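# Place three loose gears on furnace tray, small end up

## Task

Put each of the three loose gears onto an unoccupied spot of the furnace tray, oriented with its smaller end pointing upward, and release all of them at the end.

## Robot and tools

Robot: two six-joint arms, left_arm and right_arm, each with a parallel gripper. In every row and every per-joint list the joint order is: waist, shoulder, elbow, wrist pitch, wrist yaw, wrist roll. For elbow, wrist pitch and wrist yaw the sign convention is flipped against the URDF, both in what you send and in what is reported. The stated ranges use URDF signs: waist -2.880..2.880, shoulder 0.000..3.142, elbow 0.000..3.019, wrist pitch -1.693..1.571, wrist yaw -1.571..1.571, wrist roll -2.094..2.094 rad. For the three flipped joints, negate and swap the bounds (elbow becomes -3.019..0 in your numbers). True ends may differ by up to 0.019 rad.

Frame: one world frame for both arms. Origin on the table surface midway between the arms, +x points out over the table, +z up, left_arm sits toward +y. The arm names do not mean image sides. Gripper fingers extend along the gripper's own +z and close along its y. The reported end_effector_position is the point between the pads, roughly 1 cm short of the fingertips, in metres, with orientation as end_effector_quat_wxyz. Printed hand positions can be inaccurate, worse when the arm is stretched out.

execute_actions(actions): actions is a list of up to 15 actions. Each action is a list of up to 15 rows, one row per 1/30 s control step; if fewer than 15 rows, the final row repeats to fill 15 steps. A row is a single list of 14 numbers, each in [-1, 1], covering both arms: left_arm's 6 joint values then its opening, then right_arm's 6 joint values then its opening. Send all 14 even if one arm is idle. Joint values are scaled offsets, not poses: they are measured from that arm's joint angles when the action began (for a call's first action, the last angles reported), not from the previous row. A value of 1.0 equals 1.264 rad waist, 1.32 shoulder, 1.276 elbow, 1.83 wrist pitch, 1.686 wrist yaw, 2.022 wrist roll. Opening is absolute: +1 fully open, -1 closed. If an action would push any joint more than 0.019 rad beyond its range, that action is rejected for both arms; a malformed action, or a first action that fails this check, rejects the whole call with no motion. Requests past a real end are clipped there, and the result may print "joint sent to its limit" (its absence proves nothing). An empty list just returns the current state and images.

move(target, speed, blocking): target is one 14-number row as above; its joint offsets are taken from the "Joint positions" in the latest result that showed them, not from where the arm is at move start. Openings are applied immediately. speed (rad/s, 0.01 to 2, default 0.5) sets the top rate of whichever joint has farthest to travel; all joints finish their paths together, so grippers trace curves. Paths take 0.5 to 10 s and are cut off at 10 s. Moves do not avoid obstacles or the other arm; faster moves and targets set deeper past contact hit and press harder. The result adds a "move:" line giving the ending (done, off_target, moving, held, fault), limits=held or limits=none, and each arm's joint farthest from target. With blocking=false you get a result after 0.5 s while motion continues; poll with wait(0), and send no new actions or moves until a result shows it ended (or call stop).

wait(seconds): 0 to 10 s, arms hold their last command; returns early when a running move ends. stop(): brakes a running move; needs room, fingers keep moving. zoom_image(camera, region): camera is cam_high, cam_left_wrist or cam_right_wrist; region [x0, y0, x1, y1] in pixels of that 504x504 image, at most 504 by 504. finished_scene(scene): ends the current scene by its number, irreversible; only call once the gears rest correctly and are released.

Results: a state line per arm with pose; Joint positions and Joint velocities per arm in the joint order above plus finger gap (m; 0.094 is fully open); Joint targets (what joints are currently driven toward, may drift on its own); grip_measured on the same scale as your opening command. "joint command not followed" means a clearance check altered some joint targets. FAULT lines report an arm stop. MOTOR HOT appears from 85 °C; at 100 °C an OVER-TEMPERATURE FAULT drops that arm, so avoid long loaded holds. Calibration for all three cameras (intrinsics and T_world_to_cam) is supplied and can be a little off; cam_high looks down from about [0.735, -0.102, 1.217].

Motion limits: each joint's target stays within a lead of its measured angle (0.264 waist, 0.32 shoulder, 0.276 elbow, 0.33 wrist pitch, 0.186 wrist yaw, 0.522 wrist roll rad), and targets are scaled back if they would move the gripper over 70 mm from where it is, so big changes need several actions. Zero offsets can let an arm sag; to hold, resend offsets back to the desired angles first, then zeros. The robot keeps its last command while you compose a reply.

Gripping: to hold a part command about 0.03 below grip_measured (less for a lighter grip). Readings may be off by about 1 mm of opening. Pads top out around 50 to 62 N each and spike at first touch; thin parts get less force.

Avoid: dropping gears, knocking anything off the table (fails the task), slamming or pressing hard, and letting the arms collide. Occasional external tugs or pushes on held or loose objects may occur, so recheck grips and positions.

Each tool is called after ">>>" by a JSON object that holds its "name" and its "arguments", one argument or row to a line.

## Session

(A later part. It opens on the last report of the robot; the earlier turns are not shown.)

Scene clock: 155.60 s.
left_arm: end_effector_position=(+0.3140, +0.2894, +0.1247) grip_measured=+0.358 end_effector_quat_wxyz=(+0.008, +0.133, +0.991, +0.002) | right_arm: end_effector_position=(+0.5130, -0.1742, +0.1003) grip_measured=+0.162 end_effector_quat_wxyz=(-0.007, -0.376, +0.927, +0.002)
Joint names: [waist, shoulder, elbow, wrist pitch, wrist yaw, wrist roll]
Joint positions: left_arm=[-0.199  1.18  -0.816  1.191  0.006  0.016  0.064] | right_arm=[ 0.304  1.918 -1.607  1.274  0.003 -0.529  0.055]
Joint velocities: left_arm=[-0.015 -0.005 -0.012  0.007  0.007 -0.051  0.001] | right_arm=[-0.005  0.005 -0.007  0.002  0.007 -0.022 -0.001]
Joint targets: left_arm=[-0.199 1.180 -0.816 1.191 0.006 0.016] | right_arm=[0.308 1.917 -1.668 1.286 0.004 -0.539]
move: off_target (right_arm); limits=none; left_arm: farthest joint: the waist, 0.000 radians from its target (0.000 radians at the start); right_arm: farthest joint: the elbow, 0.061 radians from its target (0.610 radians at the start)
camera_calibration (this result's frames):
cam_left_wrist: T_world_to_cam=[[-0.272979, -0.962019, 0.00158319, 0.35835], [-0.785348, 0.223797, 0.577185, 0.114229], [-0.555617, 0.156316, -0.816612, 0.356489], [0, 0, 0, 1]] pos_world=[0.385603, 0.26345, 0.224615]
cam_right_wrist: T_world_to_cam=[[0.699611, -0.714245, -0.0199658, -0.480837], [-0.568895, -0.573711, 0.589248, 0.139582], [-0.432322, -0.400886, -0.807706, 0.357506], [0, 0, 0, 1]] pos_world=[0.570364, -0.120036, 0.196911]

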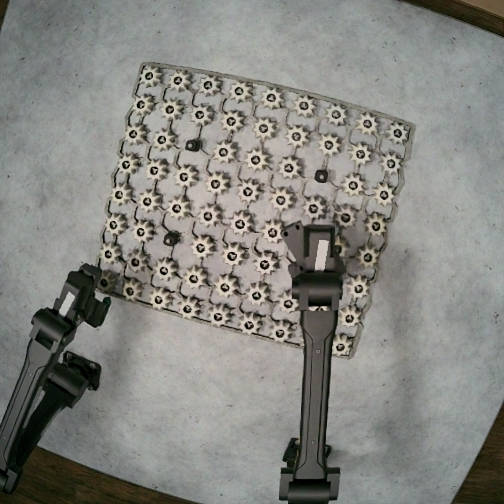

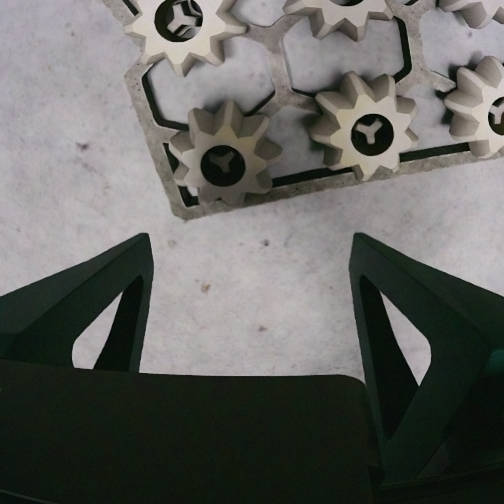

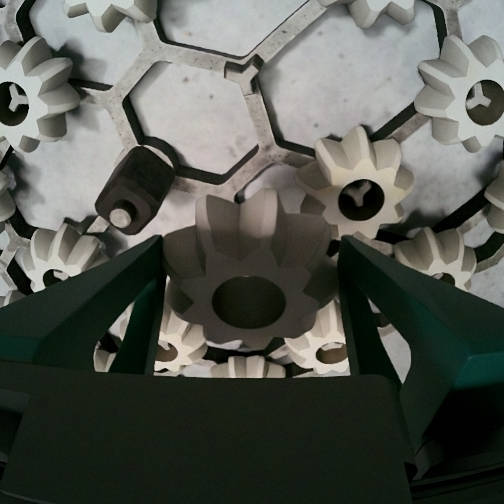

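>>> {"name": "execute_actions", "arguments": {
  "actions": [
    [[0,0,0,0,0,0,0.36,0.010,0.008,-0.052,-0.008,0,0.0064,0.12],[0,0,0,0,0,0,0.36,0.0124,0.013,-0.0565,-0.009,0,0.0078,0.12],[0,0,0,0,0,0,0.36,0.0146,0.0185,-0.061,-0.010,0,0.0092,0.12],[0,0,0,0,0,0,0.36,0.0168,0.024,-0.066,-0.0115,0,0.0106,0.12],[0,0,0,0,0,0,0.36,0.019,0.030,-0.071,-0.0125,0,0.012,0.12],[0,0,0,0,0,0,0.36,0.0212,0.0355,-0.0755,-0.0136,0,0.0134,0.12],[0,0,0,0,0,0,0.36,0.0234,0.041,-0.080,-0.0147,0,0.0148,0.12],[0,0,0,0,0,0,0.36,0.0256,0.047,-0.085,-0.0158,0,0.0162,0.12],[0,0,0,0,0,0,0.36,0.0278,0.0525,-0.090,-0.0169,0,0.0176,0.12],[0,0,0,0,0,0,0.36,0.030,0.058,-0.0945,-0.018,0,0.019,0.12],[0,0,0,0,0,0,0.36,0.0322,0.064,-0.099,-0.0191,0,0.0204,0.12],[0,0,0,0,0,0,0.36,0.0344,0.070,-0.104,-0.0202,0,0.0218,0.12],[0,0,0,0,0,0,0.36,0.0366,0.0755,-0.109,-0.0213,0,0.0232,0.12],[0,0,0,0,0,0,0.36,0.0388,0.081,-0.1135,-0.0224,0,0.0246,0.12],[0,0,0,0,0,0,0.36,0.041,0.086,-0.118,-0.0235,0,0.026,0.12]]
  ]
}}

>>> {"name": "wait", "arguments": {
  "seconds": 0.4
}}

Scene clock: 158.13 s.
left_arm: end_effector_position=(+0.3140, +0.2894, +0.1247) grip_measured=+0.358 end_effector_quat_wxyz=(+0.008, +0.133, +0.991, +0.002) | right_arm: end_effector_position=(+0.5368, -0.1464, +0.0723) grip_measured=+0.162 end_effector_quat_wxyz=(-0.005, -0.377, +0.926, +0.002)
Joint names: [waist, shoulder, elbow, wrist pitch, wrist yaw, wrist roll]
Joint positions: left_arm=[-0.199  1.18  -0.816  1.191  0.006  0.016  0.064] | right_arm=[ 0.339  2.016 -1.682  1.247  0.003 -0.497  0.055]
Joint velocities: left_arm=[-0.005  0.005  0.007  0.007  0.007  0.022 -0.   ] | right_arm=[ 0.103  0.249 -0.154 -0.037 -0.007  0.125 -0.001]
Joint targets: left_arm=[-0.199 1.180 -0.816 1.191 0.006 0.016] | right_arm=[0.355 2.032 -1.757 1.231 0.003 -0.476]
camera_calibration (this result's frames):
cam_left_wrist: T_world_to_cam=[[-0.272979, -0.962019, 0.00158319, 0.35835], [-0.785348, 0.223797, 0.577185, 0.114229], [-0.555617, 0.156316, -0.816612, 0.356489], [0, 0, 0, 1]] pos_world=[0.385603, 0.26345, 0.224615]
cam_right_wrist: T_world_to_cam=[[0.702157, -0.711819, -0.0170248, -0.479482], [-0.569964, -0.576237, 0.585741, 0.186042], [-0.426752, -0.401579, -0.810319, 0.353346], [0, 0, 0, 1]] pos_world=[0.5935, -0.0922045, 0.169188]

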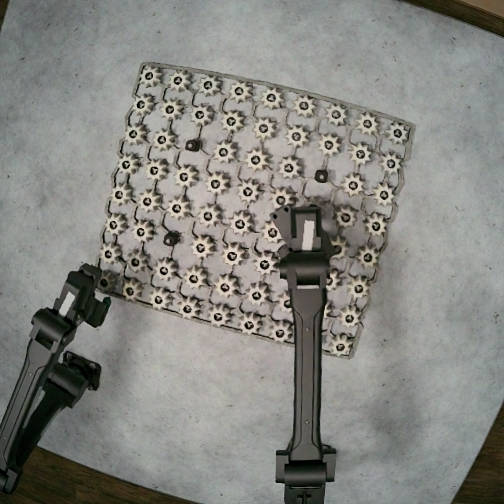

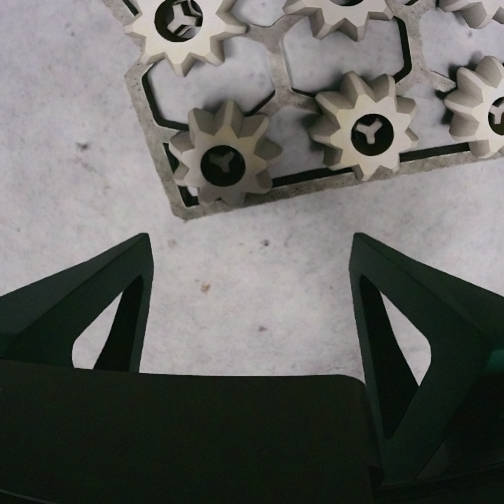

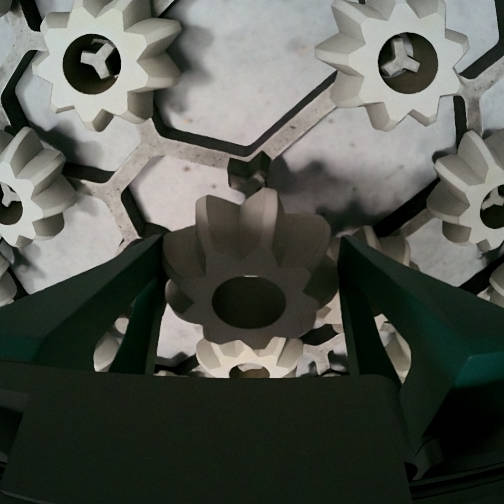

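Scene clock: 158.53 s.
left_arm: end_effector_position=(+0.3140, +0.2894, +0.1247) grip_measured=+0.358 end_effector_quat_wxyz=(+0.008, +0.133, +0.991, +0.002) | right_arm: end_effector_position=(+0.5382, -0.1374, +0.0621) grip_measured=+0.162 end_effector_quat_wxyz=(-0.008, -0.379, +0.925, +0.002)
Joint names: [waist, shoulder, elbow, wrist pitch, wrist yaw, wrist roll]
Joint positions: left_arm=[-0.199  1.18  -0.816  1.191  0.006  0.016  0.064] | right_arm=[ 0.353  2.039 -1.693  1.241  0.003 -0.487  0.055]
Joint velocities: left_arm=[ 0.005 -0.005  0.017 -0.002  0.007 -0.066  0.   ] | right_arm=[ 0.005 -0.015 -0.012  0.017  0.007 -0.051 -0.001]
Joint targets: left_arm=[-0.199 1.180 -0.816 1.191 0.006 0.016] | right_arm=[0.355 2.032 -1.757 1.231 0.003 -0.476]
wait: 0.40 s; no rest
camera_calibration (this result's frames):
cam_left_wrist: T_world_to_cam=[[-0.272979, -0.962019, 0.00158319, 0.35835], [-0.785348, 0.223797, 0.577185, 0.114229], [-0.555617, 0.156316, -0.816612, 0.356489], [0, 0, 0, 1]] pos_world=[0.385603, 0.26345, 0.224615]
cam_right_wrist: T_world_to_cam=[[0.704197, -0.709713, -0.0203628, -0.474753], [-0.564118, -0.576688, 0.590933, 0.194476], [-0.431136, -0.404646, -0.806464, 0.351022], [0, 0, 0, 1]] pos_world=[0.595365, -0.0827466, 0.158497]

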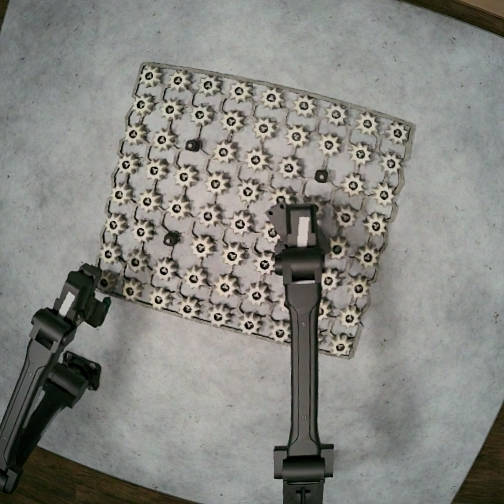

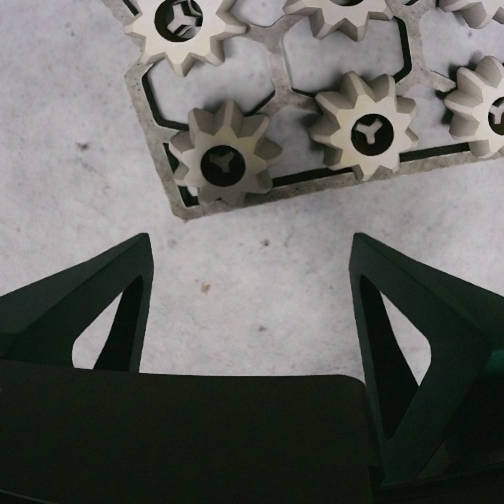

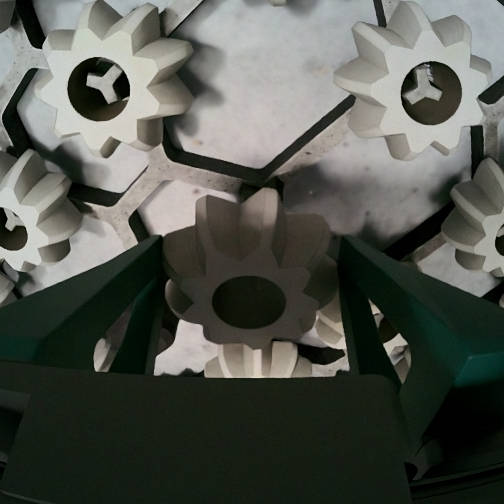

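>>> {"name": "execute_actions", "arguments": {
  "actions": []
}}

Scene clock: 159.83 s.
left_arm: end_effector_position=(+0.3140, +0.2894, +0.1247) grip_measured=+0.358 end_effector_quat_wxyz=(+0.008, +0.133, +0.991, +0.002) | right_arm: end_effector_position=(+0.5383, -0.1373, +0.0622) grip_measured=+0.162 end_effector_quat_wxyz=(-0.008, -0.379, +0.926, +0.002)
Joint names: [waist, shoulder, elbow, wrist pitch, wrist yaw, wrist roll]
Joint positions: left_arm=[-0.199  1.18  -0.816  1.191  0.006  0.016  0.064] | right_arm=[ 0.353  2.039 -1.693  1.241  0.003 -0.486  0.055]
Joint velocities: left_arm=[-0.015 -0.015 -0.002 -0.012  0.051  0.037 -0.   ] | right_arm=[-0.005 -0.005 -0.002  0.002 -0.007 -0.095 -0.   ]
Joint targets: left_arm=[-0.199 1.180 -0.816 1.191 0.006 0.016] | right_arm=[0.355 2.032 -1.757 1.231 0.003 -0.476]
camera_calibration (this result's frames):
cam_left_wrist: T_world_to_cam=[[-0.272979, -0.962019, 0.00158319, 0.35835], [-0.785348, 0.223797, 0.577185, 0.114229], [-0.555617, 0.156316, -0.816612, 0.356489], [0, 0, 0, 1]] pos_world=[0.385603, 0.26345, 0.224615]
cam_right_wrist: T_world_to_cam=[[0.703663, -0.710248, -0.0201728, -0.474615], [-0.564775, -0.576315, 0.59067, 0.194918], [-0.431148, -0.404239, -0.806661, 0.351282], [0, 0, 0, 1]] pos_world=[0.595508, -0.0827584, 0.158659]

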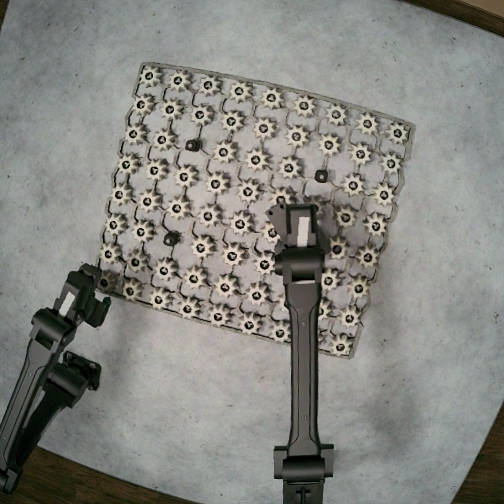

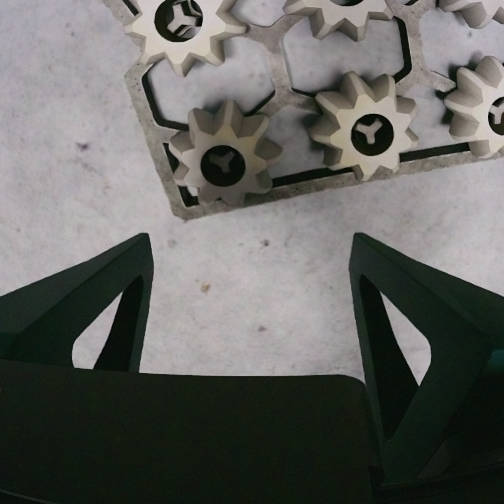

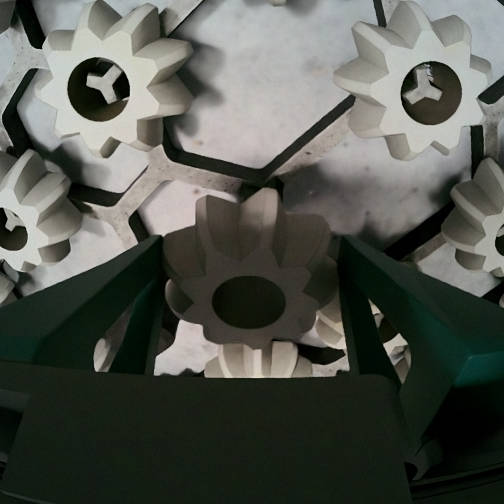

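>>> {"name": "execute_actions", "arguments": {
  "actions": [
    [[0,0,0,0,0,0,0.36,-0.004,-0.005,-0.045,-0.006,0,0.004,0.12],[0,0,0,0,0,0,0.36,-0.005,-0.005,-0.045,-0.007,0,0.004,0.12],[0,0,0,0,0,0,0.36,-0.006,-0.005,-0.045,-0.008,0,0.004,0.12],[0,0,0,0,0,0,0.36,-0.007,-0.005,-0.045,-0.009,0,0.004,0.12],[0,0,0,0,0,0,0.36,-0.008,-0.005,-0.045,-0.010,0,0.004,0.12],[0,0,0,0,0,0,0.36,-0.009,-0.005,-0.045,-0.011,0,0.004,0.12],[0,0,0,0,0,0,0.36,-0.010,-0.005,-0.045,-0.012,0,0.004,0.12],[0,0,0,0,0,0,0.36,-0.011,-0.005,-0.045,-0.013,0,0.004,0.12],[0,0,0,0,0,0,0.36,-0.0115,-0.005,-0.045,-0.014,0,0.004,0.12],[0,0,0,0,0,0,0.36,-0.012,-0.005,-0.045,-0.0148,0,0.004,0.12]],
    [[0,0,0,0,0,0,0.36,0,0,0,0,0,0,0.12]]
  ]
}}

Scene clock: 162.67 s.
left_arm: end_effector_position=(+0.3140, +0.2894, +0.1247) grip_measured=+0.358 end_effector_quat_wxyz=(+0.008, +0.133, +0.991, +0.002) | right_arm: end_effector_position=(+0.5361, -0.1401, +0.0562) grip_measured=+0.162 end_effector_quat_wxyz=(-0.009, -0.377, +0.926, +0.002)
Joint names: [waist, shoulder, elbow, wrist pitch, wrist yaw, wrist roll]
Joint positions: left_arm=[-0.199  1.18  -0.816  1.191  0.006  0.016  0.064] | right_arm=[ 0.349  2.039 -1.676  1.227  0.003 -0.486  0.055]
Joint velocities: left_arm=[-0.015  0.005  0.007  0.022 -0.007 -0.066 -0.   ] | right_arm=[-0.005 -0.005 -0.002 -0.002 -0.007 -0.022 -0.   ]
Joint targets: left_arm=[-0.199 1.180 -0.816 1.191 0.006 0.016] | right_arm=[0.349 2.039 -1.693 1.227 0.003 -0.486]
camera_calibration (this result's frames):
cam_left_wrist: T_world_to_cam=[[-0.272979, -0.962019, 0.00158319, 0.35835], [-0.785348, 0.223797, 0.577185, 0.114229], [-0.555617, 0.156316, -0.816612, 0.356489], [0, 0, 0, 1]] pos_world=[0.385603, 0.26345, 0.224615]
cam_right_wrist: T_world_to_cam=[[0.701167, -0.712675, -0.0214294, -0.474144], [-0.565235, -0.573925, 0.592554, 0.196087], [-0.434597, -0.403366, -0.805246, 0.346259], [0, 0, 0, 1]] pos_world=[0.593772, -0.085702, 0.15247]

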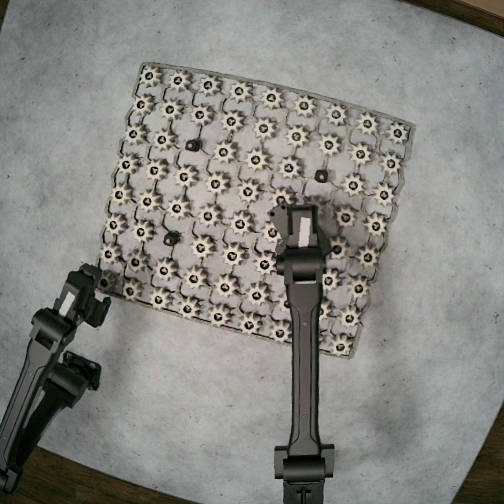

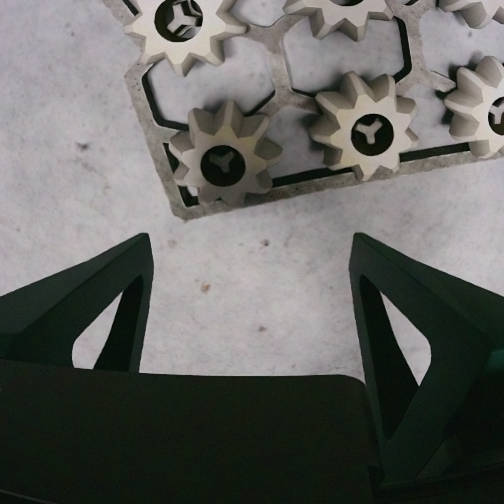

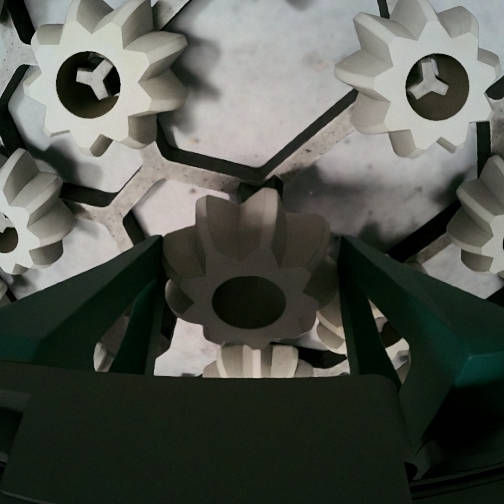

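>>> {"name": "execute_actions", "arguments": {
  "actions": [
    [[0,0,0,0,0,0,0.36,0,-0.002,-0.02,0,0,0,0.12],[0,0,0,0,0,0,0.36,0,-0.002,-0.035,0,0,0,0.12],[0,0,0,0,0,0,0.36,0,-0.002,-0.042,-0.002,0,0,0.12],[0,0,0,0,0,0,0.36,0,-0.002,-0.045,-0.004,0,0,0.12],[0,0,0,0,0,0,0.36,0,-0.002,-0.047,-0.006,0,0,0.12],[0,0,0,0,0,0,0.36,0,-0.002,-0.049,-0.008,0,0,0.12],[0,0,0,0,0,0,0.36,0,-0.002,-0.050,-0.010,0,0,0.12],[0,0,0,0,0,0,0.36,0,-0.002,-0.051,-0.011,0,0,0.12],[0,0,0,0,0,0,0.36,0,-0.002,-0.052,-0.012,0,0,0.12]]
  ]
}}

>>> {"name": "wait", "arguments": {
  "seconds": 0.4
}}

Scene clock: 164.57 s.
left_arm: end_effector_position=(+0.3140, +0.2894, +0.1247) grip_measured=+0.358 end_effector_quat_wxyz=(+0.008, +0.133, +0.991, +0.002) | right_arm: end_effector_position=(+0.5383, -0.1395, +0.0562) grip_measured=+0.162 end_effector_quat_wxyz=(-0.005, -0.377, +0.926, +0.002)
Joint names: [waist, shoulder, elbow, wrist pitch, wrist yaw, wrist roll]
Joint positions: left_arm=[-0.199  1.18  -0.816  1.191  0.006  0.016  0.064] | right_arm=[ 0.349  2.039 -1.676  1.218  0.003 -0.486  0.055]
Joint velocities: left_arm=[-0.015 -0.015  0.012  0.002  0.066  0.007 -0.   ] | right_arm=[-0.024 -0.005  0.012 -0.007  0.022  0.051  0.001]
Joint targets: left_arm=[-0.199 1.180 -0.816 1.191 0.006 0.016] | right_arm=[0.349 2.037 -1.743 1.205 0.003 -0.486]
camera_calibration (this result's frames):
cam_left_wrist: T_world_to_cam=[[-0.272979, -0.962019, 0.00158319, 0.35835], [-0.785348, 0.223797, 0.577185, 0.114229], [-0.555617, 0.156316, -0.816612, 0.356489], [0, 0, 0, 1]] pos_world=[0.385603, 0.26345, 0.224615]
cam_right_wrist: T_world_to_cam=[[0.701336, -0.712625, -0.0171207, -0.47553], [-0.570409, -0.575453, 0.586078, 0.20063], [-0.427506, -0.401271, -0.810074, 0.344172], [0, 0, 0, 1]] pos_world=[0.595083, -0.0853148, 0.153079]

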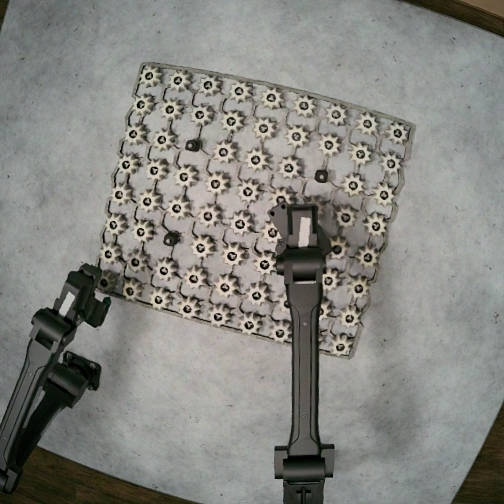

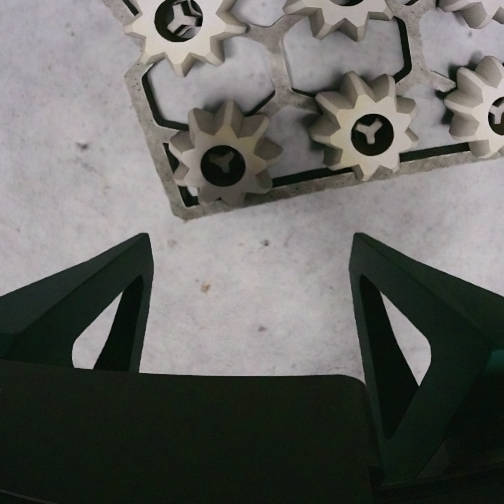

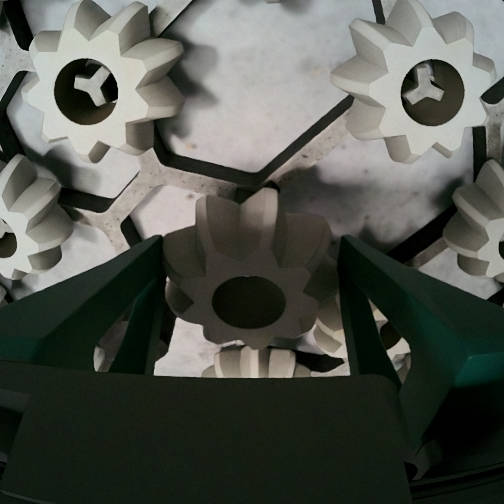

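Scene clock: 164.97 s.
left_arm: end_effector_position=(+0.3140, +0.2894, +0.1247) grip_measured=+0.358 end_effector_quat_wxyz=(+0.008, +0.133, +0.991, +0.002) | right_arm: end_effector_position=(+0.5383, -0.1395, +0.0562) grip_measured=+0.162 end_effector_quat_wxyz=(-0.005, -0.377, +0.926, +0.002)
Joint names: [waist, shoulder, elbow, wrist pitch, wrist yaw, wrist roll]
Joint positions: left_arm=[-0.199  1.18  -0.816  1.191  0.006  0.016  0.064] | right_arm=[ 0.349  2.039 -1.676  1.218  0.003 -0.486  0.055]
Joint velocities: left_arm=[-0.015 -0.005 -0.002 -0.017  0.051 -0.066 -0.   ] | right_arm=[-0.005 -0.005 -0.012  0.012  0.051  0.037  0.   ]
Joint targets: left_arm=[-0.199 1.180 -0.816 1.191 0.006 0.016] | right_arm=[0.349 2.037 -1.743 1.205 0.003 -0.486]
wait: 0.40 s; at rest by 0.17 s
camera_calibration (this result's frames):
cam_left_wrist: T_world_to_cam=[[-0.272979, -0.962019, 0.00158319, 0.35835], [-0.785348, 0.223797, 0.577185, 0.114229], [-0.555617, 0.156316, -0.816612, 0.356489], [0, 0, 0, 1]] pos_world=[0.385603, 0.26345, 0.224615]
cam_right_wrist: T_world_to_cam=[[0.701336, -0.712625, -0.0171207, -0.47553], [-0.570409, -0.575453, 0.586078, 0.20063], [-0.427506, -0.401271, -0.810074, 0.344172], [0, 0, 0, 1]] pos_world=[0.595083, -0.0853148, 0.153079]

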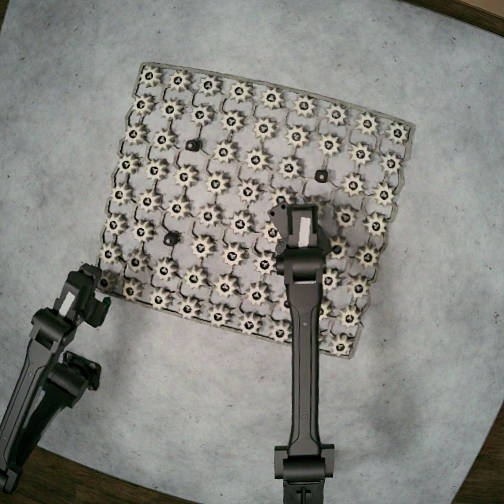

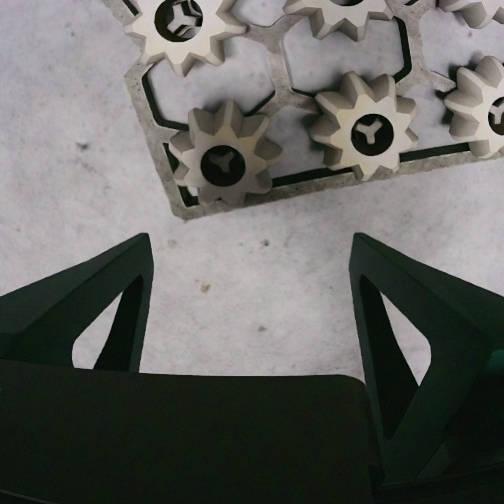

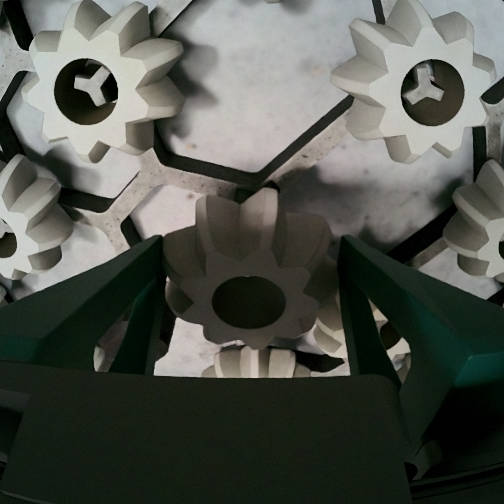

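>>> {"name": "execute_actions", "arguments": {
  "actions": [
    [[0,0,0,0,0,0,0.36,0,-0.002,-0.052,-0.008,0,0,0.12],[0,0,0,0,0,0,0.36,0,-0.002,-0.052,-0.009,0,0,0.12],[0,0,0,0,0,0,0.36,0,-0.002,-0.052,-0.010,0,0,0.12],[0,0,0,0,0,0,0.36,0,-0.002,-0.052,-0.011,0,0,0.12],[0,0,0,0,0,0,0.36,0,-0.002,-0.052,-0.012,0,0,0.12],[0,0,0,0,0,0,0.36,0,-0.002,-0.052,-0.013,0,0,0.12],[0,0,0,0,0,0,0.36,0,-0.002,-0.052,-0.014,0,0,0.12],[0,0,0,0,0,0,0.36,0,-0.002,-0.052,-0.0145,0,0,0.12]]
  ]
}}

>>> {"name": "wait", "arguments": {
  "seconds": 0.3
}}

Scene clock: 166.23 s.
left_arm: end_effector_position=(+0.3140, +0.2894, +0.1247) grip_measured=+0.358 end_effector_quat_wxyz=(+0.008, +0.133, +0.991, +0.002) | right_arm: end_effector_position=(+0.5415, -0.1386, +0.0562) grip_measured=+0.162 end_effector_quat_wxyz=(+0.002, -0.377, +0.926, +0.001)
Joint names: [waist, shoulder, elbow, wrist pitch, wrist yaw, wrist roll]
Joint positions: left_arm=[-0.199  1.18  -0.816  1.191  0.006  0.016  0.064] | right_arm=[ 0.349  2.039 -1.676  1.205  0.003 -0.486  0.055]
Joint velocities: left_arm=[-0.005 -0.005  0.007  0.007 -0.051 -0.066  0.001] | right_arm=[ 0.005  0.005  0.007 -0.012  0.007  0.037  0.   ]
Joint targets: left_arm=[-0.199 1.180 -0.816 1.191 0.006 0.016] | right_arm=[0.349 2.037 -1.743 1.191 0.003 -0.486]
camera_calibration (this result's frames):
cam_left_wrist: T_world_to_cam=[[-0.272979, -0.962019, 0.00158319, 0.35835], [-0.785348, 0.223797, 0.577185, 0.114229], [-0.555617, 0.156316, -0.816612, 0.356489], [0, 0, 0, 1]] pos_world=[0.385603, 0.26345, 0.224615]
cam_right_wrist: T_world_to_cam=[[0.701515, -0.712572, -0.0108346, -0.477518], [-0.577853, -0.577652, 0.576545, 0.207231], [-0.417089, -0.398194, -0.816994, 0.341055], [0, 0, 0, 1]] pos_world=[0.596985, -0.0847529, 0.153988]

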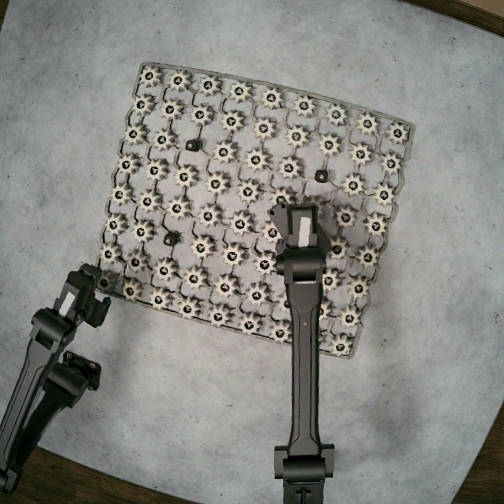

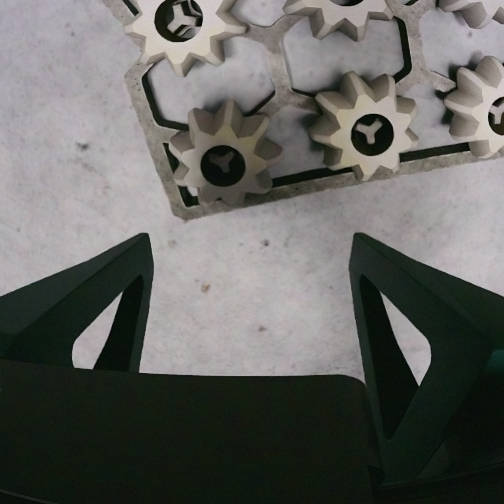

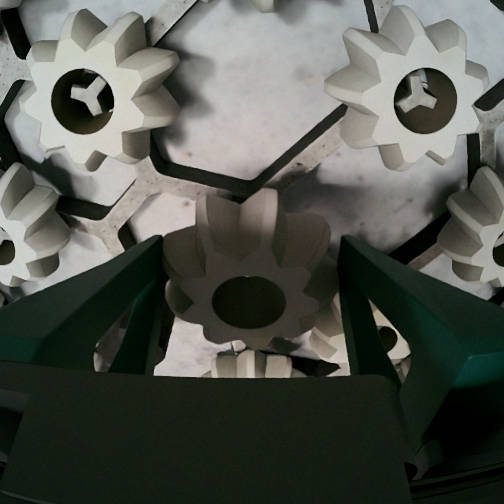

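Scene clock: 166.53 s.
left_arm: end_effector_position=(+0.3140, +0.2894, +0.1247) grip_measured=+0.358 end_effector_quat_wxyz=(+0.008, +0.133, +0.991, +0.002) | right_arm: end_effector_position=(+0.5415, -0.1386, +0.0562) grip_measured=+0.162 end_effector_quat_wxyz=(+0.002, -0.377, +0.926, +0.001)
Joint names: [waist, shoulder, elbow, wrist pitch, wrist yaw, wrist roll]
Joint positions: left_arm=[-0.199  1.18  -0.816  1.191  0.006  0.016  0.064] | right_arm=[ 0.349  2.039 -1.676  1.205  0.003 -0.486  0.055]
Joint velocities: left_arm=[ 0.005 -0.015 -0.002  0.007  0.007 -0.037  0.001] | right_arm=[-0.005 -0.015 -0.007  0.012  0.066 -0.037 -0.   ]
Joint targets: left_arm=[-0.199 1.180 -0.816 1.191 0.006 0.016] | right_arm=[0.349 2.037 -1.743 1.191 0.003 -0.486]
wait: 0.30 s; at rest by 0.17 s
camera_calibration (this result's frames):
cam_left_wrist: T_world_to_cam=[[-0.272979, -0.962019, 0.00158319, 0.35835], [-0.785348, 0.223797, 0.577185, 0.114229], [-0.555617, 0.156316, -0.816612, 0.356489], [0, 0, 0, 1]] pos_world=[0.385603, 0.26345, 0.224615]
cam_right_wrist: T_world_to_cam=[[0.701515, -0.712572, -0.0108346, -0.477518], [-0.577853, -0.577652, 0.576545, 0.207231], [-0.417089, -0.398194, -0.816994, 0.341055], [0, 0, 0, 1]] pos_world=[0.596985, -0.0847529, 0.153988]

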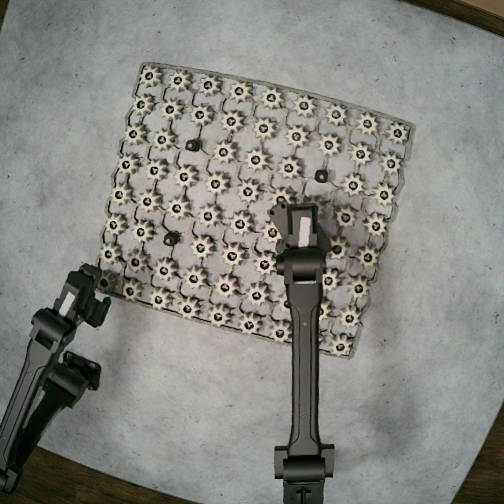

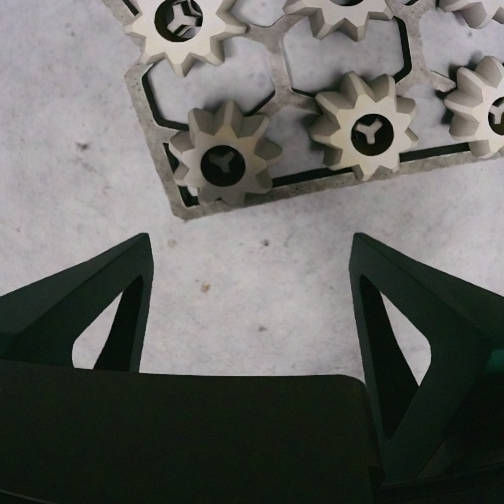

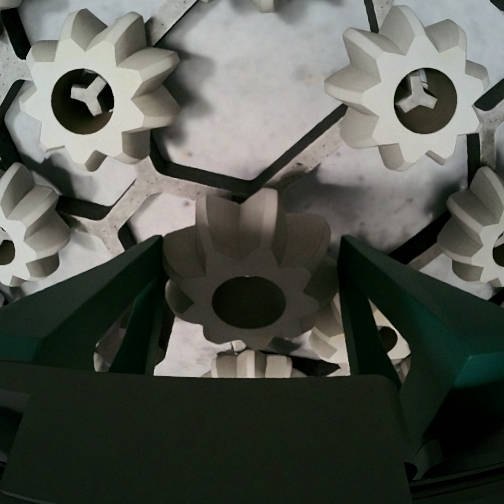

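>>> {"name": "execute_actions", "arguments": {
  "actions": [
    [[0,0,0,0,0,0,0.36,-0.001,0.001,-0.020,-0.008,0,0,0.12],[0,0,0,0,0,0,0.36,-0.001,0.002,-0.016,-0.009,0,0,0.12],[0,0,0,0,0,0,0.36,-0.002,0.004,-0.014,-0.010,0,0,0.12],[0,0,0,0,0,0,0.36,-0.002,0.005,-0.013,-0.011,0,0,0.12],[0,0,0,0,0,0,0.36,-0.003,0.006,-0.012,-0.012,0,0,0.12],[0,0,0,0,0,0,0.36,-0.003,0.007,-0.011,-0.013,0,0,0.12],[0,0,0,0,0,0,0.36,-0.004,0.008,-0.010,-0.014,0,0,0.12],[0,0,0,0,0,0,0.36,-0.004,0.009,-0.009,-0.015,0,0,0.12],[0,0,0,0,0,0,0.36,-0.004,0.010,-0.008,-0.016,0,0,0.12],[0,0,0,0,0,0,0.36,-0.004,0.011,-0.007,-0.017,0,0,0.12],[0,0,0,0,0,0,0.36,-0.004,0.012,-0.006,-0.018,0,0,0.12],[0,0,0,0,0,0,0.36,-0.004,0.013,-0.005,-0.019,0,0,0.12],[0,0,0,0,0,0,0.36,-0.004,0.014,-0.004,-0.020,0,0,0.12],[0,0,0,0,0,0,0.36,-0.004,0.015,-0.004,-0.021,0,0,0.12],[0,0,0,0,0,0,0.36,-0.004,0.016,-0.003,-0.022,0,0,0.12]]
  ]
}}

>>> {"name": "wait", "arguments": {
  "seconds": 0.3
}}

Scene clock: 168.43 s.
left_arm: end_effector_position=(+0.3140, +0.2894, +0.1247) grip_measured=+0.358 end_effector_quat_wxyz=(+0.008, +0.133, +0.991, +0.002) | right_arm: end_effector_position=(+0.5437, -0.1379, +0.0474) grip_measured=+0.162 end_effector_quat_wxyz=(+0.005, -0.377, +0.926, +0.001)
Joint names: [waist, shoulder, elbow, wrist pitch, wrist yaw, wrist roll]
Joint positions: left_arm=[-0.199  1.18  -0.816  1.191  0.006  0.016  0.064] | right_arm=[ 0.349  2.05  -1.67   1.181  0.003 -0.486  0.055]
Joint velocities: left_arm=[-0.015 -0.005 -0.002 -0.002  0.007 -0.022 -0.001] | right_arm=[-0.024  0.054  0.032 -0.046  0.051  0.037  0.   ]
Joint targets: left_arm=[-0.199 1.180 -0.816 1.191 0.006 0.016] | right_arm=[0.344 2.060 -1.680 1.164 0.003 -0.486]
camera_calibration (this result's frames):
cam_left_wrist: T_world_to_cam=[[-0.272979, -0.962019, 0.00158319, 0.35835], [-0.785348, 0.223797, 0.577185, 0.114229], [-0.555617, 0.156316, -0.816612, 0.356489], [0, 0, 0, 1]] pos_world=[0.385603, 0.26345, 0.224615]
cam_right_wrist: T_world_to_cam=[[0.70157, -0.712556, -0.0079603, -0.478875], [-0.581215, -0.578645, 0.572153, 0.215838], [-0.412297, -0.396779, -0.820108, 0.332858], [0, 0, 0, 1]] pos_world=[0.598649, -0.0842614, 0.145675]

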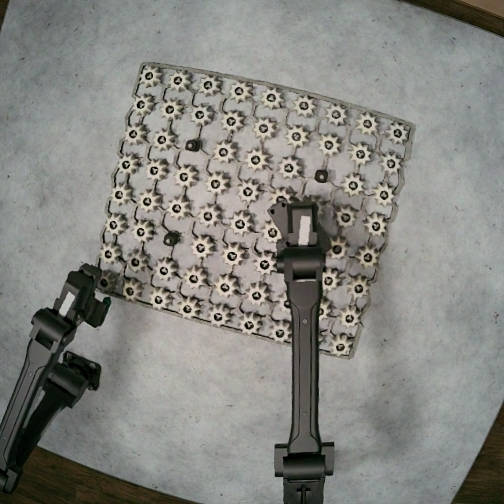

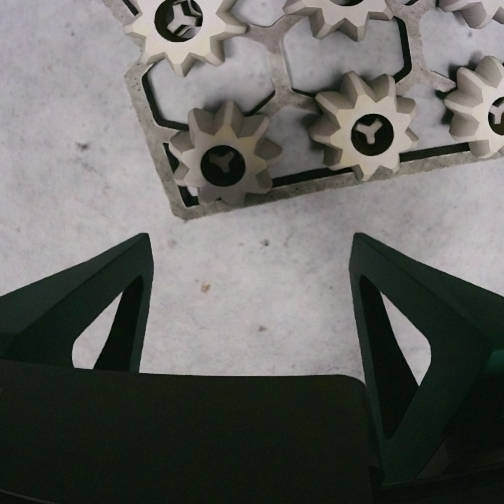

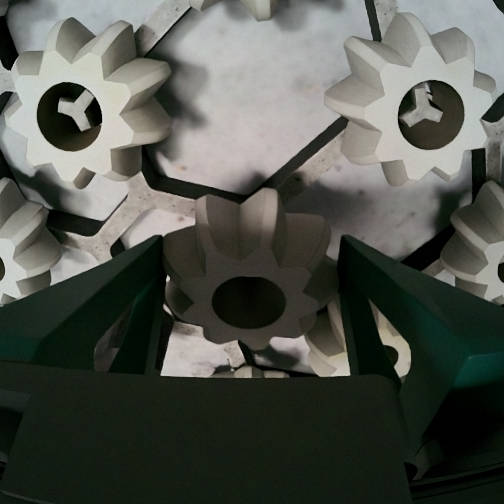

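Scene clock: 168.73 s.
left_arm: end_effector_position=(+0.3140, +0.2894, +0.1247) grip_measured=+0.358 end_effector_quat_wxyz=(+0.008, +0.133, +0.991, +0.002) | right_arm: end_effector_position=(+0.5419, -0.1384, +0.0402) grip_measured=+0.162 end_effector_quat_wxyz=(-0.001, -0.377, +0.926, +0.001)
Joint names: [waist, shoulder, elbow, wrist pitch, wrist yaw, wrist roll]
Joint positions: left_arm=[-0.199  1.18  -0.816  1.191  0.006  0.016  0.064] | right_arm=[ 0.349  2.06  -1.665  1.178  0.003 -0.486  0.055]
Joint velocities: left_arm=[-0.005 -0.005  0.002  0.007  0.007 -0.051 -0.   ] | right_arm=[-0.024  0.005  0.007 -0.002 -0.022 -0.007  0.001]
Joint targets: left_arm=[-0.199 1.180 -0.816 1.191 0.006 0.016] | right_arm=[0.344 2.061 -1.680 1.164 0.003 -0.486]
wait: 0.30 s; no rest
camera_calibration (this result's frames):
cam_left_wrist: T_world_to_cam=[[-0.272979, -0.962019, 0.00158319, 0.35835], [-0.785348, 0.223797, 0.577185, 0.114229], [-0.555617, 0.156316, -0.816612, 0.356489], [0, 0, 0, 1]] pos_world=[0.385603, 0.26345, 0.224615]
cam_right_wrist: T_world_to_cam=[[0.701458, -0.712589, -0.0131697, -0.47779], [-0.575102, -0.57684, 0.580098, 0.215262], [-0.420968, -0.39934, -0.81444, 0.330078], [0, 0, 0, 1]] pos_world=[0.5979, -0.0844827, 0.137664]

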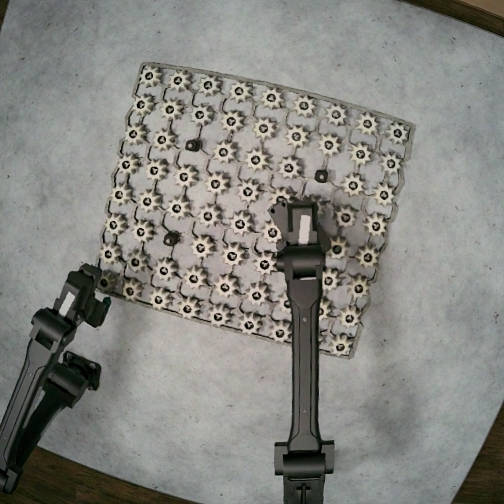

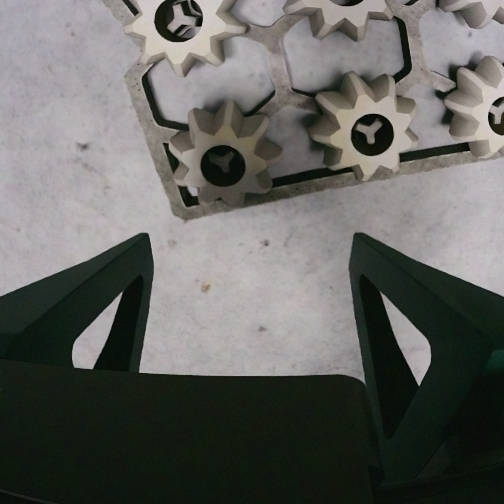

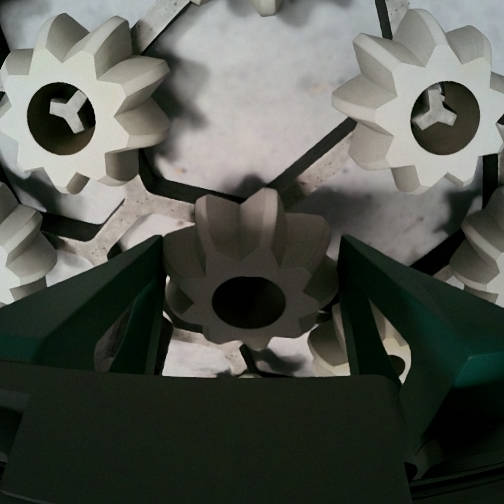

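>>> {"name": "execute_actions", "arguments": {
  "actions": [
    [[0,0,0,0,0,0,0.36,-0.003,0.001,-0.012,-0.008,0,0,0.12],[0,0,0,0,0,0,0.36,-0.003,0.002,-0.011,-0.009,0,0,0.12],[0,0,0,0,0,0,0.36,-0.003,0.003,-0.010,-0.010,0,0,0.12],[0,0,0,0,0,0,0.36,-0.003,0.004,-0.009,-0.011,0,0,0.12],[0,0,0,0,0,0,0.36,-0.003,0.005,-0.008,-0.012,0,0,0.12],[0,0,0,0,0,0,0.36,-0.003,0.006,-0.007,-0.013,0,0,0.12],[0,0,0,0,0,0,0.36,-0.003,0.007,-0.006,-0.014,0,0,0.12],[0,0,0,0,0,0,0.36,-0.003,0.008,-0.005,-0.015,0,0,0.12],[0,0,0,0,0,0,0.36,-0.003,0.009,-0.004,-0.016,0,0,0.12],[0,0,0,0,0,0,0.36,-0.003,0.010,-0.003,-0.017,0,0,0.12],[0,0,0,0,0,0,0.36,-0.003,0.011,-0.002,-0.018,0,0,0.12],[0,0,0,0,0,0,0.36,-0.003,0.012,-0.001,-0.019,0,0,0.12],[0,0,0,0,0,0,0.36,-0.003,0.013,-0.000,-0.020,0,0,0.12],[0,0,0,0,0,0,0.36,-0.003,0.013,-0.000,-0.021,0,0,0.12],[0,0,0,0,0,0,0.36,-0.003,0.013,-0.000,-0.021,0,0,0.12]]
  ]
}}

>>> {"name": "wait", "arguments": {
  "seconds": 0.5
}}

Scene clock: 169.93 s.
left_arm: end_effector_position=(+0.3140, +0.2894, +0.1247) grip_measured=+0.358 end_effector_quat_wxyz=(+0.008, +0.133, +0.991, +0.002) | right_arm: end_effector_position=(+0.5419, -0.1384, +0.0303) grip_measured=+0.162 end_effector_quat_wxyz=(+0.000, -0.377, +0.926, +0.001)
Joint names: [waist, shoulder, elbow, wrist pitch, wrist yaw, wrist roll]
Joint positions: left_arm=[-0.199  1.18  -0.816  1.191  0.006  0.016  0.064] | right_arm=[ 0.349  2.069 -1.653  1.155  0.003 -0.486  0.055]
Joint velocities: left_arm=[ 0.005 -0.015  0.007  0.017  0.022 -0.081 -0.   ] | right_arm=[-0.015  0.044  0.037 -0.061  0.066 -0.037  0.   ]
Joint targets: left_arm=[-0.199 1.180 -0.816 1.191 0.006 0.016] | right_arm=[0.345 2.077 -1.665 1.140 0.003 -0.486]
camera_calibration (this result's frames):
cam_left_wrist: T_world_to_cam=[[-0.272979, -0.962019, 0.00158319, 0.35835], [-0.785348, 0.223797, 0.577185, 0.114229], [-0.555617, 0.156316, -0.816612, 0.356489], [0, 0, 0, 1]] pos_world=[0.385603, 0.26345, 0.224615]
cam_right_wrist: T_world_to_cam=[[0.701477, -0.712584, -0.0124513, -0.477938], [-0.57595, -0.57709, 0.579006, 0.221451], [-0.419776, -0.398988, -0.815228, 0.321415], [0, 0, 0, 1]] pos_world=[0.59773, -0.0845329, 0.127854]

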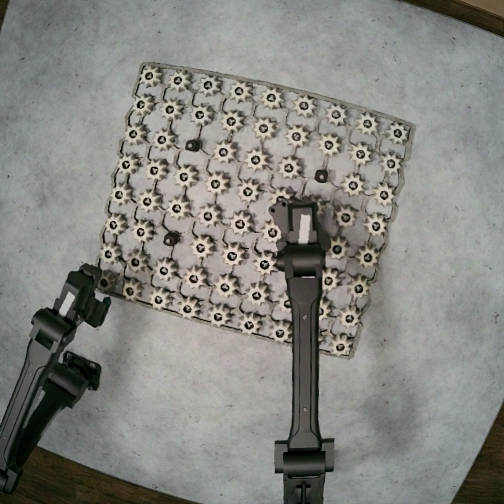

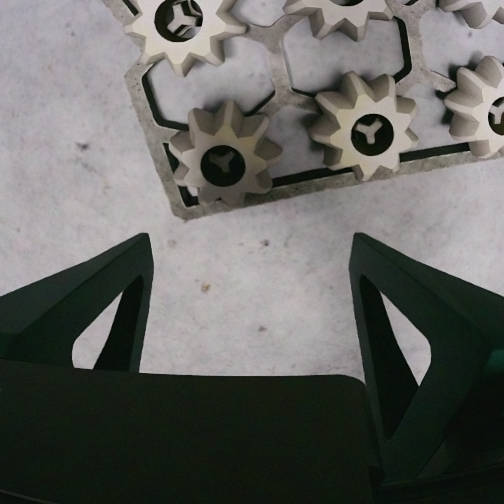

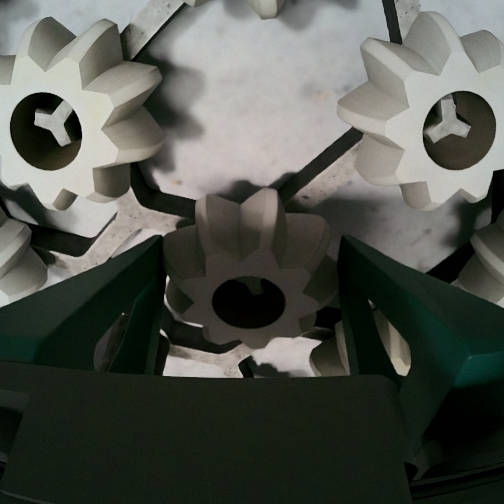

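Scene clock: 170.43 s.
left_arm: end_effector_position=(+0.3140, +0.2894, +0.1247) grip_measured=+0.358 end_effector_quat_wxyz=(+0.008, +0.133, +0.991, +0.002) | right_arm: end_effector_position=(+0.5425, -0.1383, +0.0281) grip_measured=+0.162 end_effector_quat_wxyz=(+0.000, -0.377, +0.926, +0.001)
Joint names: [waist, shoulder, elbow, wrist pitch, wrist yaw, wrist roll]
Joint positions: left_arm=[-0.199  1.18  -0.816  1.191  0.006  0.016  0.064] | right_arm=[ 0.349  2.073 -1.652  1.15   0.003 -0.486  0.055]
Joint velocities: left_arm=[-0.005 -0.005 -0.007  0.012  0.022  0.007 -0.   ] | right_arm=[ 0.005 -0.015  0.002  0.007  0.007 -0.051  0.   ]
Joint targets: left_arm=[-0.199 1.180 -0.816 1.191 0.006 0.016] | right_arm=[0.345 2.077 -1.665 1.139 0.003 -0.486]
wait: 0.50 s; at rest by 0.23 s
camera_calibration (this result's frames):
cam_left_wrist: T_world_to_cam=[[-0.272979, -0.962019, 0.00158319, 0.35835], [-0.785348, 0.223797, 0.577185, 0.114229], [-0.555617, 0.156316, -0.816612, 0.356489], [0, 0, 0, 1]] pos_world=[0.385603, 0.26345, 0.224615]
cam_right_wrist: T_world_to_cam=[[0.701486, -0.712581, -0.012092, -0.478274], [-0.576374, -0.577215, 0.57846, 0.223377], [-0.419179, -0.398812, -0.815621, 0.319688], [0, 0, 0, 1]] pos_world=[0.598258, -0.0843771, 0.125746]

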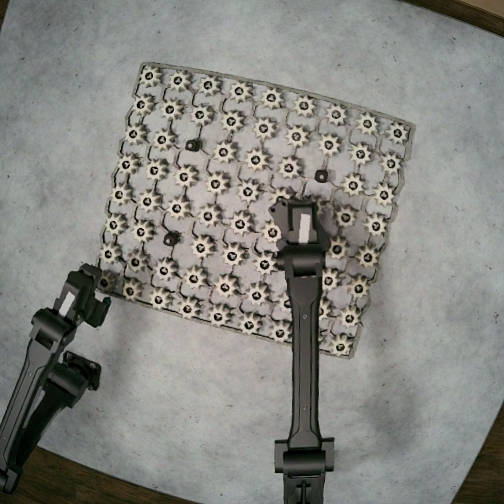

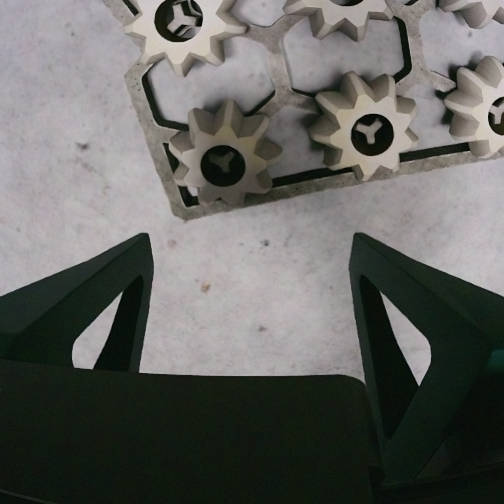

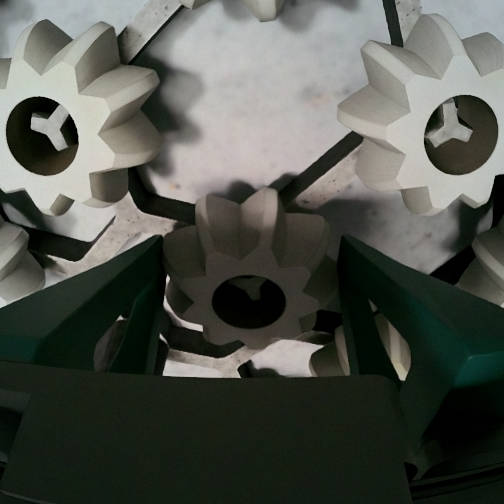

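>>> {"name": "execute_actions", "arguments": {
  "actions": [
    [[0,0,0,0,0,0,0.36,0,0,-0.015,-0.003,0,0,0.15],[0,0,0,0,0,0,0.36,0,0,-0.015,-0.003,0,0,0.165],[0,0,0,0,0,0,0.36,0,0,-0.015,-0.003,0,0,0.18],[0,0,0,0,0,0,0.36,0,0,-0.015,-0.003,0,0,0.195],[0,0,0,0,0,0,0.36,0,0,-0.015,-0.003,0,0,0.21],[0,0,0,0,0,0,0.36,0,0,-0.015,-0.003,0,0,0.225],[0,0,0,0,0,0,0.36,0,0,-0.015,-0.003,0,0,0.24],[0,0,0,0,0,0,0.36,0,0,-0.015,-0.003,0,0,0.26],[0,0,0,0,0,0,0.36,0,0,-0.015,-0.003,0,0,0.28],[0,0,0,0,0,0,0.36,0,0,-0.015,-0.003,0,0,0.30],[0,0,0,0,0,0,0.36,0,0,-0.015,-0.003,0,0,0.32],[0,0,0,0,0,0,0.36,0,0,-0.015,-0.003,0,0,0.34],[0,0,0,0,0,0,0.36,0,-0.01,-0.03,0,0,0,0.36],[0,0,0,0,0,0,0.36,0,-0.015,-0.04,0.003,0,0,0.36],[0,0,0,0,0,0,0.36,0,-0.02,-0.045,0.005,0,0,0.36]]
  ]
}}

Scene clock: 171.67 s.
left_arm: end_effector_position=(+0.3140, +0.2894, +0.1247) grip_measured=+0.358 end_effector_quat_wxyz=(+0.008, +0.133, +0.991, +0.002) | right_arm: end_effector_position=(+0.5429, -0.1381, +0.0285) grip_measured=+0.358 end_effector_quat_wxyz=(+0.001, -0.377, +0.926, +0.001)
Joint names: [waist, shoulder, elbow, wrist pitch, wrist yaw, wrist roll]
Joint positions: left_arm=[-0.199  1.18  -0.816  1.191  0.006  0.016  0.064] | right_arm=[ 0.349  2.073 -1.653  1.15   0.003 -0.486  0.064]
Joint velocities: left_arm=[-0.015 -0.005 -0.002 -0.017 -0.022 -0.037  0.001] | right_arm=[-0.015 -0.024 -0.032  0.012  0.007 -0.022  0.   ]
Joint targets: left_arm=[-0.199 1.180 -0.816 1.191 0.006 0.016] | right_arm=[0.349 2.046 -1.710 1.159 0.003 -0.486]
camera_calibration (this result's frames):
cam_left_wrist: T_world_to_cam=[[-0.272979, -0.962019, 0.00158319, 0.35835], [-0.785348, 0.223797, 0.577185, 0.114229], [-0.555617, 0.156316, -0.816612, 0.356489], [0, 0, 0, 1]] pos_world=[0.385603, 0.26345, 0.224615]
cam_right_wrist: T_world_to_cam=[[0.701498, -0.712577, -0.0115531, -0.478507], [-0.577008, -0.577403, 0.57764, 0.223817], [-0.418284, -0.398547, -0.81621, 0.319818], [0, 0, 0, 1]] pos_world=[0.598591, -0.0842785, 0.126224]

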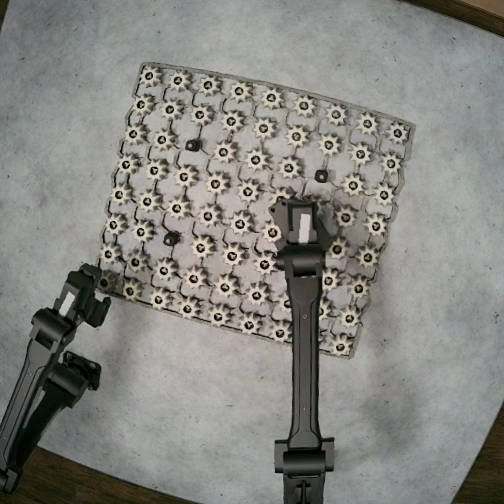

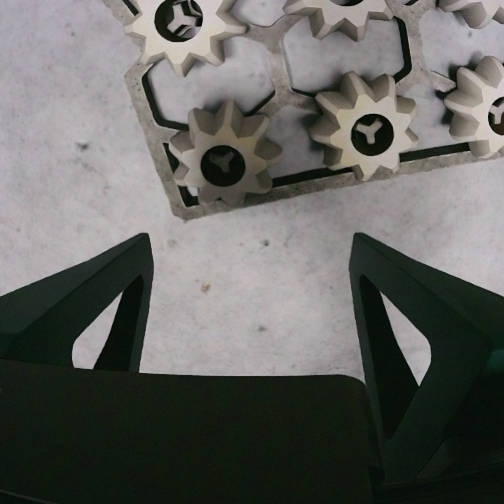

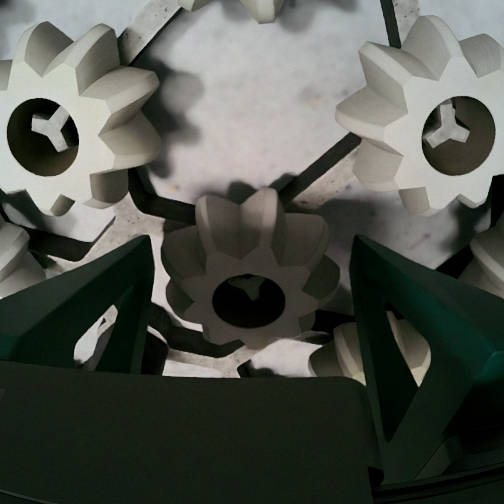

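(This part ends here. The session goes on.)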